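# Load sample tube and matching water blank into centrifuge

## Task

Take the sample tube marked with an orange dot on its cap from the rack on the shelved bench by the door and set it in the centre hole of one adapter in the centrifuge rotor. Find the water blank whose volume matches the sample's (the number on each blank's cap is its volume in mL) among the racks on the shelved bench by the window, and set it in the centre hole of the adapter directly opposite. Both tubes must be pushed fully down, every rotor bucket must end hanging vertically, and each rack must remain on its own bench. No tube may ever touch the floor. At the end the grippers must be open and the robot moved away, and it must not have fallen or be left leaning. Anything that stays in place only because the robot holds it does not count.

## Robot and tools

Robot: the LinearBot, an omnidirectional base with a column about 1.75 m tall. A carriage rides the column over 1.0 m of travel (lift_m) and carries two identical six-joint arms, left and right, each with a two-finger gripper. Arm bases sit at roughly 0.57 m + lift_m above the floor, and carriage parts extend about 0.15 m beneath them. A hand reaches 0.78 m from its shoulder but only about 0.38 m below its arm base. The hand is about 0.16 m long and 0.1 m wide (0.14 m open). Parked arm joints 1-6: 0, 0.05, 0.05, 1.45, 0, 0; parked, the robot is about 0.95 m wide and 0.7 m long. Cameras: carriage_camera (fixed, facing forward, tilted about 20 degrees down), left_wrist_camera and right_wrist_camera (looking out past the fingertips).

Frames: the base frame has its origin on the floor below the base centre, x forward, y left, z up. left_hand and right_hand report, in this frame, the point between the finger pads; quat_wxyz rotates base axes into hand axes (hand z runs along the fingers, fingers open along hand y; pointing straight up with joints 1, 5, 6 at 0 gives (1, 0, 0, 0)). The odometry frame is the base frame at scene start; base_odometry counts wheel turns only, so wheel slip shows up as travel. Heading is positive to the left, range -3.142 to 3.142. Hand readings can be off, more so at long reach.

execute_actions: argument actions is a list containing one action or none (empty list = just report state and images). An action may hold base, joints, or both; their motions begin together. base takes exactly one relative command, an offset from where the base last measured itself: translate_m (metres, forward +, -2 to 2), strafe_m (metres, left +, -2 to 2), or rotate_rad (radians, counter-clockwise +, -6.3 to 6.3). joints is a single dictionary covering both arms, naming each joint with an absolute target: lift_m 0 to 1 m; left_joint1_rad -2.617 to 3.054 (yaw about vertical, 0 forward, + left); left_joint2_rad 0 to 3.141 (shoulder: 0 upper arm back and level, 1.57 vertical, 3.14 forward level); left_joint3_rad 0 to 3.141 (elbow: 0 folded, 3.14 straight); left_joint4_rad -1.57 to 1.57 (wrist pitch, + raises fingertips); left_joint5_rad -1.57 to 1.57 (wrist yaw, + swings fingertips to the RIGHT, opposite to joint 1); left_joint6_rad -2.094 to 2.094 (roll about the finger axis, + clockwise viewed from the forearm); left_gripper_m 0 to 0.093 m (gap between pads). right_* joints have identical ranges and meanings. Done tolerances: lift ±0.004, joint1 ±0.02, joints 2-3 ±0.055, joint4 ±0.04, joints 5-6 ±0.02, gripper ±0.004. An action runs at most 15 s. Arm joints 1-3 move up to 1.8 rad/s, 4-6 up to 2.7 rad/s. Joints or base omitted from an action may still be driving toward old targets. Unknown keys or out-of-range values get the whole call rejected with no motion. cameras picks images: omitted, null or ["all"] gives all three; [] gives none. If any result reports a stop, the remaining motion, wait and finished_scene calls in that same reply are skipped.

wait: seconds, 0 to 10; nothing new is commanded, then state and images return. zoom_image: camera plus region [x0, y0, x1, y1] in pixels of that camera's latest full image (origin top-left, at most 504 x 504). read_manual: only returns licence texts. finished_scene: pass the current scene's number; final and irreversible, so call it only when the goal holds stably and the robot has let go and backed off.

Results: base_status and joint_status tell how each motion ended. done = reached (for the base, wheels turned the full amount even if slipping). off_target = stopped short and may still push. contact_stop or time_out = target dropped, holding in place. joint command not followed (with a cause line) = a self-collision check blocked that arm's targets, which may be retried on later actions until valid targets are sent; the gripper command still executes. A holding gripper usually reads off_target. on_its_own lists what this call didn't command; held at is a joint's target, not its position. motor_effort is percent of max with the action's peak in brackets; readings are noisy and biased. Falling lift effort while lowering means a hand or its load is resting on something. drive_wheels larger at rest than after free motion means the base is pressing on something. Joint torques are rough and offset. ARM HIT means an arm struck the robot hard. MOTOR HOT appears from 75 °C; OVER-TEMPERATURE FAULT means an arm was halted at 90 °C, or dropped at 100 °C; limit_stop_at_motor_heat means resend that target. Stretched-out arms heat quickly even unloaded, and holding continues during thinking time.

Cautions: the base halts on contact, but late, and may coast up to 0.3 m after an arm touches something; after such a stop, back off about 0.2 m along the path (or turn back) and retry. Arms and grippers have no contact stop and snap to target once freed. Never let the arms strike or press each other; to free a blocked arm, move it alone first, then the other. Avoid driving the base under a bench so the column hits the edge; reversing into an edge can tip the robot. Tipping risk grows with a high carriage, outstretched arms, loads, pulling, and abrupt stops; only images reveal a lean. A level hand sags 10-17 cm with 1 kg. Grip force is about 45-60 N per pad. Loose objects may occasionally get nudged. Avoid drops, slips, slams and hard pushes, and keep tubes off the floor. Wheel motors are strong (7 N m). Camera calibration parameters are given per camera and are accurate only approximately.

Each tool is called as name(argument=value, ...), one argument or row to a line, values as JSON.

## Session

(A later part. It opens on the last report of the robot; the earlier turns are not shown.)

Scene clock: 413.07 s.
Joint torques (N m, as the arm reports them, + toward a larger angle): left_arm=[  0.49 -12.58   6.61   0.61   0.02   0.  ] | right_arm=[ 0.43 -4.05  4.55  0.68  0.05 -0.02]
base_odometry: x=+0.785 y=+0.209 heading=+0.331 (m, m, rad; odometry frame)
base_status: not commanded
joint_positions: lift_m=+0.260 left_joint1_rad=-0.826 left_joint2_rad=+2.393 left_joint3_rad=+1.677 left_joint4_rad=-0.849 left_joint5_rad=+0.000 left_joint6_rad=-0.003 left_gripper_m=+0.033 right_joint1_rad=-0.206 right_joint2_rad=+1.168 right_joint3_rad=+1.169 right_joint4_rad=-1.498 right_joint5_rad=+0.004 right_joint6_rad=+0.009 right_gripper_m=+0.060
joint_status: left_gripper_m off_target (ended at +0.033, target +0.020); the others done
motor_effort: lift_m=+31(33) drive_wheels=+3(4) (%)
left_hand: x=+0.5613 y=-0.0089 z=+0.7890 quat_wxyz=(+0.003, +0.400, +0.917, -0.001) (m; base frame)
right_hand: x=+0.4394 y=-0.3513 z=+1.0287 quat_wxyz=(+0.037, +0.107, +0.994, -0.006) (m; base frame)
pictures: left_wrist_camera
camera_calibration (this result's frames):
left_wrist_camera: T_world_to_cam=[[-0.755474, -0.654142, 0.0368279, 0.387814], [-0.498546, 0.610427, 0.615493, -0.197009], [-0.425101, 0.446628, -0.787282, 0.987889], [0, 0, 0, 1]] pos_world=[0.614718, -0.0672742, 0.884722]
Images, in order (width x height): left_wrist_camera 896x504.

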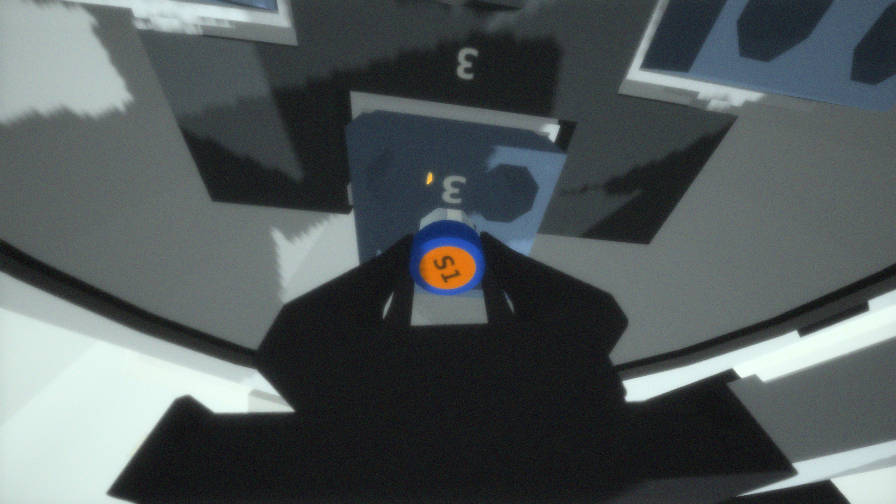

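Seated at the same height (0.789) as the other tube. Release.

execute_actions(
  actions=[
    {"joints": {"lift_m": 0.267, "left_gripper_m": 0.06}},
  ],
  cameras=["left_wrist_camera"],
)

execute_actions(
  actions=[
    {"joints": {"lift_m": 0.36, "left_gripper_m": 0.06}},
  ],
  cameras=["carriage_camera", "left_wrist_camera"],
)

Scene clock: 418.53 s.
Joint torques (N m, as the arm reports them, + toward a larger angle): left_arm=[  0.39 -13.14   6.5    0.56   0.    -0.01] | right_arm=[ 0.39 -4.06  4.59  0.66  0.02 -0.06]
base_odometry: x=+0.785 y=+0.209 heading=+0.331 (m, m, rad; odometry frame)
base_status: not commanded
joint_positions: lift_m=+0.267 left_joint1_rad=-0.826 left_joint2_rad=+2.398 left_joint3_rad=+1.677 left_joint4_rad=-0.846 left_joint5_rad=-0.001 left_joint6_rad=-0.003 left_gripper_m=+0.060 right_joint1_rad=-0.206 right_joint2_rad=+1.168 right_joint3_rad=+1.169 right_joint4_rad=-1.498 right_joint5_rad=+0.004 right_joint6_rad=+0.009 right_gripper_m=+0.060
joint_status: all done
motor_effort: lift_m=+40(47) drive_wheels=+3(4) (%)
left_hand: x=+0.5613 y=-0.0087 z=+0.7934 quat_wxyz=(+0.002, +0.400, +0.917, +0.000) (m; base frame)
right_hand: x=+0.4394 y=-0.3513 z=+1.0352 quat_wxyz=(+0.037, +0.107, +0.994, -0.006) (m; base frame)
pictures: left_wrist_camera
camera_calibration (this result's frames):
left_wrist_camera: T_world_to_cam=[[-0.755445, -0.654215, 0.036125, 0.38832], [-0.498097, 0.609242, 0.617028, -0.201321], [-0.425678, 0.448137, -0.786112, 0.990661], [0, 0, 0, 1]] pos_world=[0.614779, -0.0672538, 0.888963]
Images, in order (width x height): left_wrist_camera 896x504.

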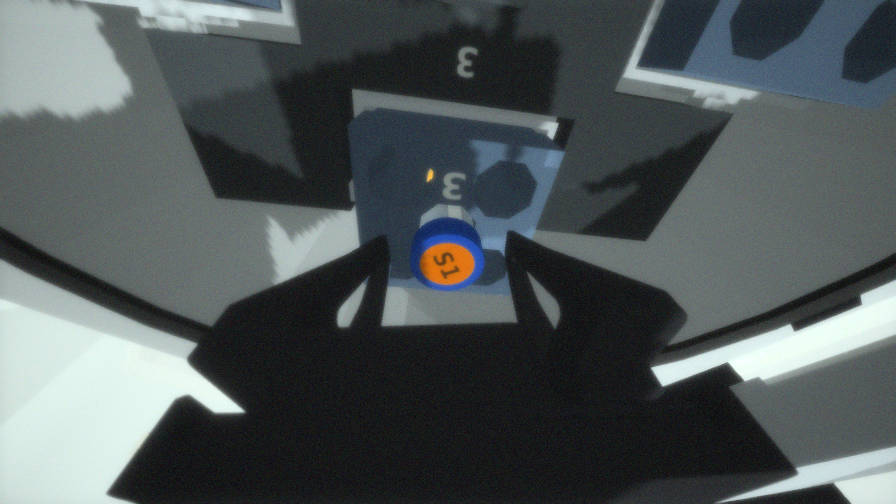

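Scene clock: 419.43 s.
Joint torques (N m, as the arm reports them, + toward a larger angle): left_arm=[  0.46 -13.77   6.47   0.52  -0.01   0.  ] | right_arm=[ 0.36 -4.    4.64  0.68  0.02 -0.04]
base_odometry: x=+0.785 y=+0.209 heading=+0.331 (m, m, rad; odometry frame)
base_status: not commanded
joint_positions: lift_m=+0.360 left_joint1_rad=-0.826 left_joint2_rad=+2.405 left_joint3_rad=+1.677 left_joint4_rad=-0.843 left_joint5_rad=-0.001 left_joint6_rad=-0.003 left_gripper_m=+0.060 right_joint1_rad=-0.206 right_joint2_rad=+1.168 right_joint3_rad=+1.169 right_joint4_rad=-1.498 right_joint5_rad=+0.004 right_joint6_rad=+0.008 right_gripper_m=+0.060
joint_status: all done
motor_effort: lift_m=+40(47) drive_wheels=+1(2) (%)
left_hand: x=+0.5609 y=-0.0083 z=+0.8836 quat_wxyz=(+0.000, +0.400, +0.917, +0.000) (m; base frame)
right_hand: x=+0.4394 y=-0.3513 z=+1.1283 quat_wxyz=(+0.037, +0.107, +0.994, -0.006) (m; base frame)
pictures: carriage_camera, left_wrist_camera
camera_calibration (this result's frames):
carriage_camera: T_world_to_cam=[[0.0297332, -0.99946, 0.0139688, -0.0260232], [-0.36271, -0.0238107, -0.931598, 1.34275], [0.931428, 0.0226328, -0.363222, 0.324399], [0, 0, 0, 1]] pos_world=[0.185648, -0.00137938, 1.36909]
left_wrist_camera: T_world_to_cam=[[-0.755341, -0.654307, 0.0366239, 0.384481], [-0.496324, 0.607667, 0.620002, -0.261004], [-0.427927, 0.450136, -0.783745, 1.06041], [0, 0, 0, 1]] pos_world=[0.61465, -0.0671574, 0.978834]
Images, in order (width x height): carriage_camera 896x504, left_wrist_camera 896x504.

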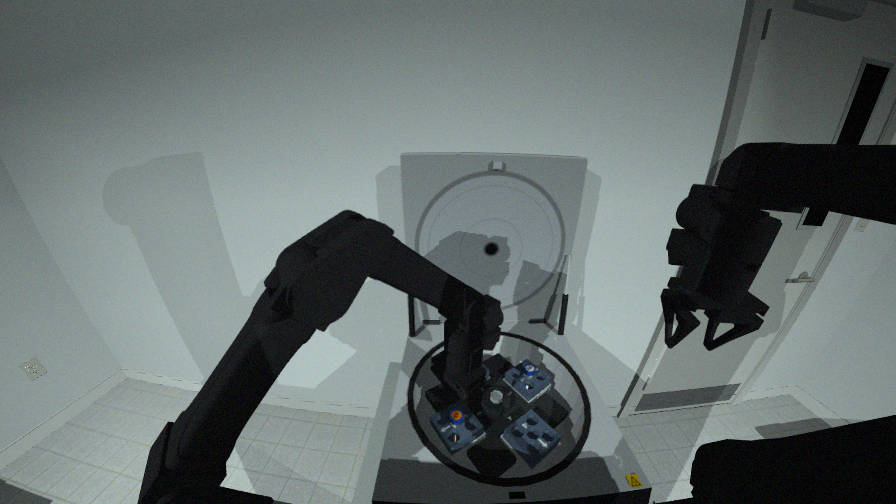

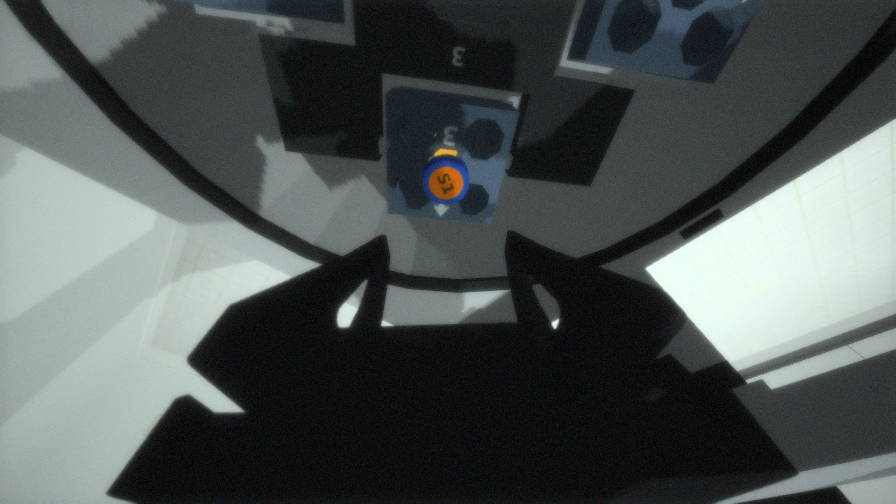

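execute_actions(
  actions=[
    {"base": {"translate_m": -0.35}, "joints": {"left_joint1_rad": 0.0, "left_joint2_rad": 1.16, "left_joint3_rad": 1.15, "left_joint4_rad": -1.5, "left_joint5_rad": 0, "left_joint6_rad": 0.0, "left_gripper_m": 0.06, "right_joint1_rad": 0.0}},
  ],
  cameras=["carriage_camera"],
)

zoom_image(
  camera="carriage_camera",
  region=[380, 230, 600, 430],
)

Scene clock: 425.53 s.
Joint torques (N m, as the arm reports them, + toward a larger angle): left_arm=[ 0.37 -2.89  4.31  0.68  0.02  0.  ] | right_arm=[ 0.32 -4.02  4.63  0.68  0.02 -0.01]
base_odometry: x=+0.454 y=+0.096 heading=+0.330 (m, m, rad; odometry frame)
base_status: done
joint_positions: lift_m=+0.360 left_joint1_rad=-0.002 left_joint2_rad=+1.166 left_joint3_rad=+1.181 left_joint4_rad=-1.499 left_joint5_rad=-0.003 left_joint6_rad=-0.003 left_gripper_m=+0.060 right_joint1_rad=-0.005 right_joint2_rad=+1.168 right_joint3_rad=+1.169 right_joint4_rad=-1.497 right_joint5_rad=+0.002 right_joint6_rad=+0.008 right_gripper_m=+0.060
joint_status: all done
motor_effort: lift_m=+38(38) drive_wheels=+7(17) (%)
left_hand: x=+0.4451 y=+0.3140 z=+1.1316 quat_wxyz=(+0.043, +0.000, +0.999, +0.001) (m; base frame)
right_hand: x=+0.4434 y=-0.3152 z=+1.1283 quat_wxyz=(+0.037, +0.007, +0.999, -0.001) (m; base frame)
pictures: carriage_camera
camera_calibration (this result's frames):
carriage_camera: T_world_to_cam=[[0.0297332, -0.99946, 0.0139688, -0.0260232], [-0.36271, -0.0238107, -0.931598, 1.34275], [0.931428, 0.0226328, -0.363222, 0.324399], [0, 0, 0, 1]] pos_world=[0.185648, -0.00137938, 1.36909]
Images, in order (width x height): carriage_camera 896x504.

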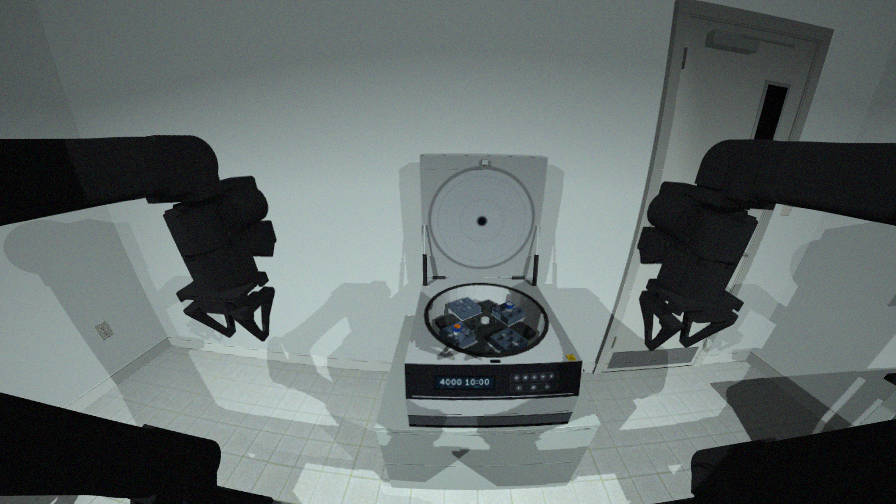

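Region (380, 230, 600, 430) of carriage_camera's 896x504 image, scaled by 2.291, with more detail than that image has; it fills the top 458 rows of this view, and the rest is white.

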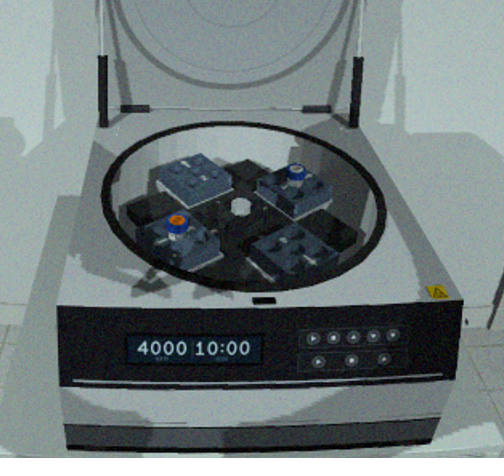

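zoom_image(
  camera="carriage_camera",
  region=[420, 275, 555, 365],
)

Region (420, 275, 555, 365) of carriage_camera's 896x504 image, scaled by 3.733, with more detail than that image has.

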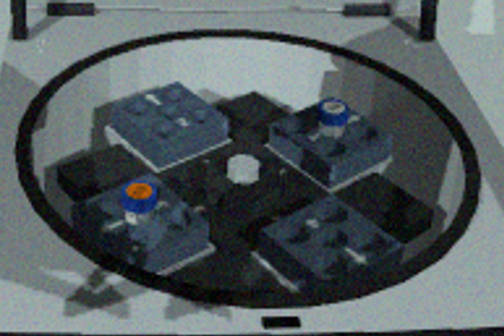

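finished_scene(
  scene=2,
)

The scene is finished: the task was done.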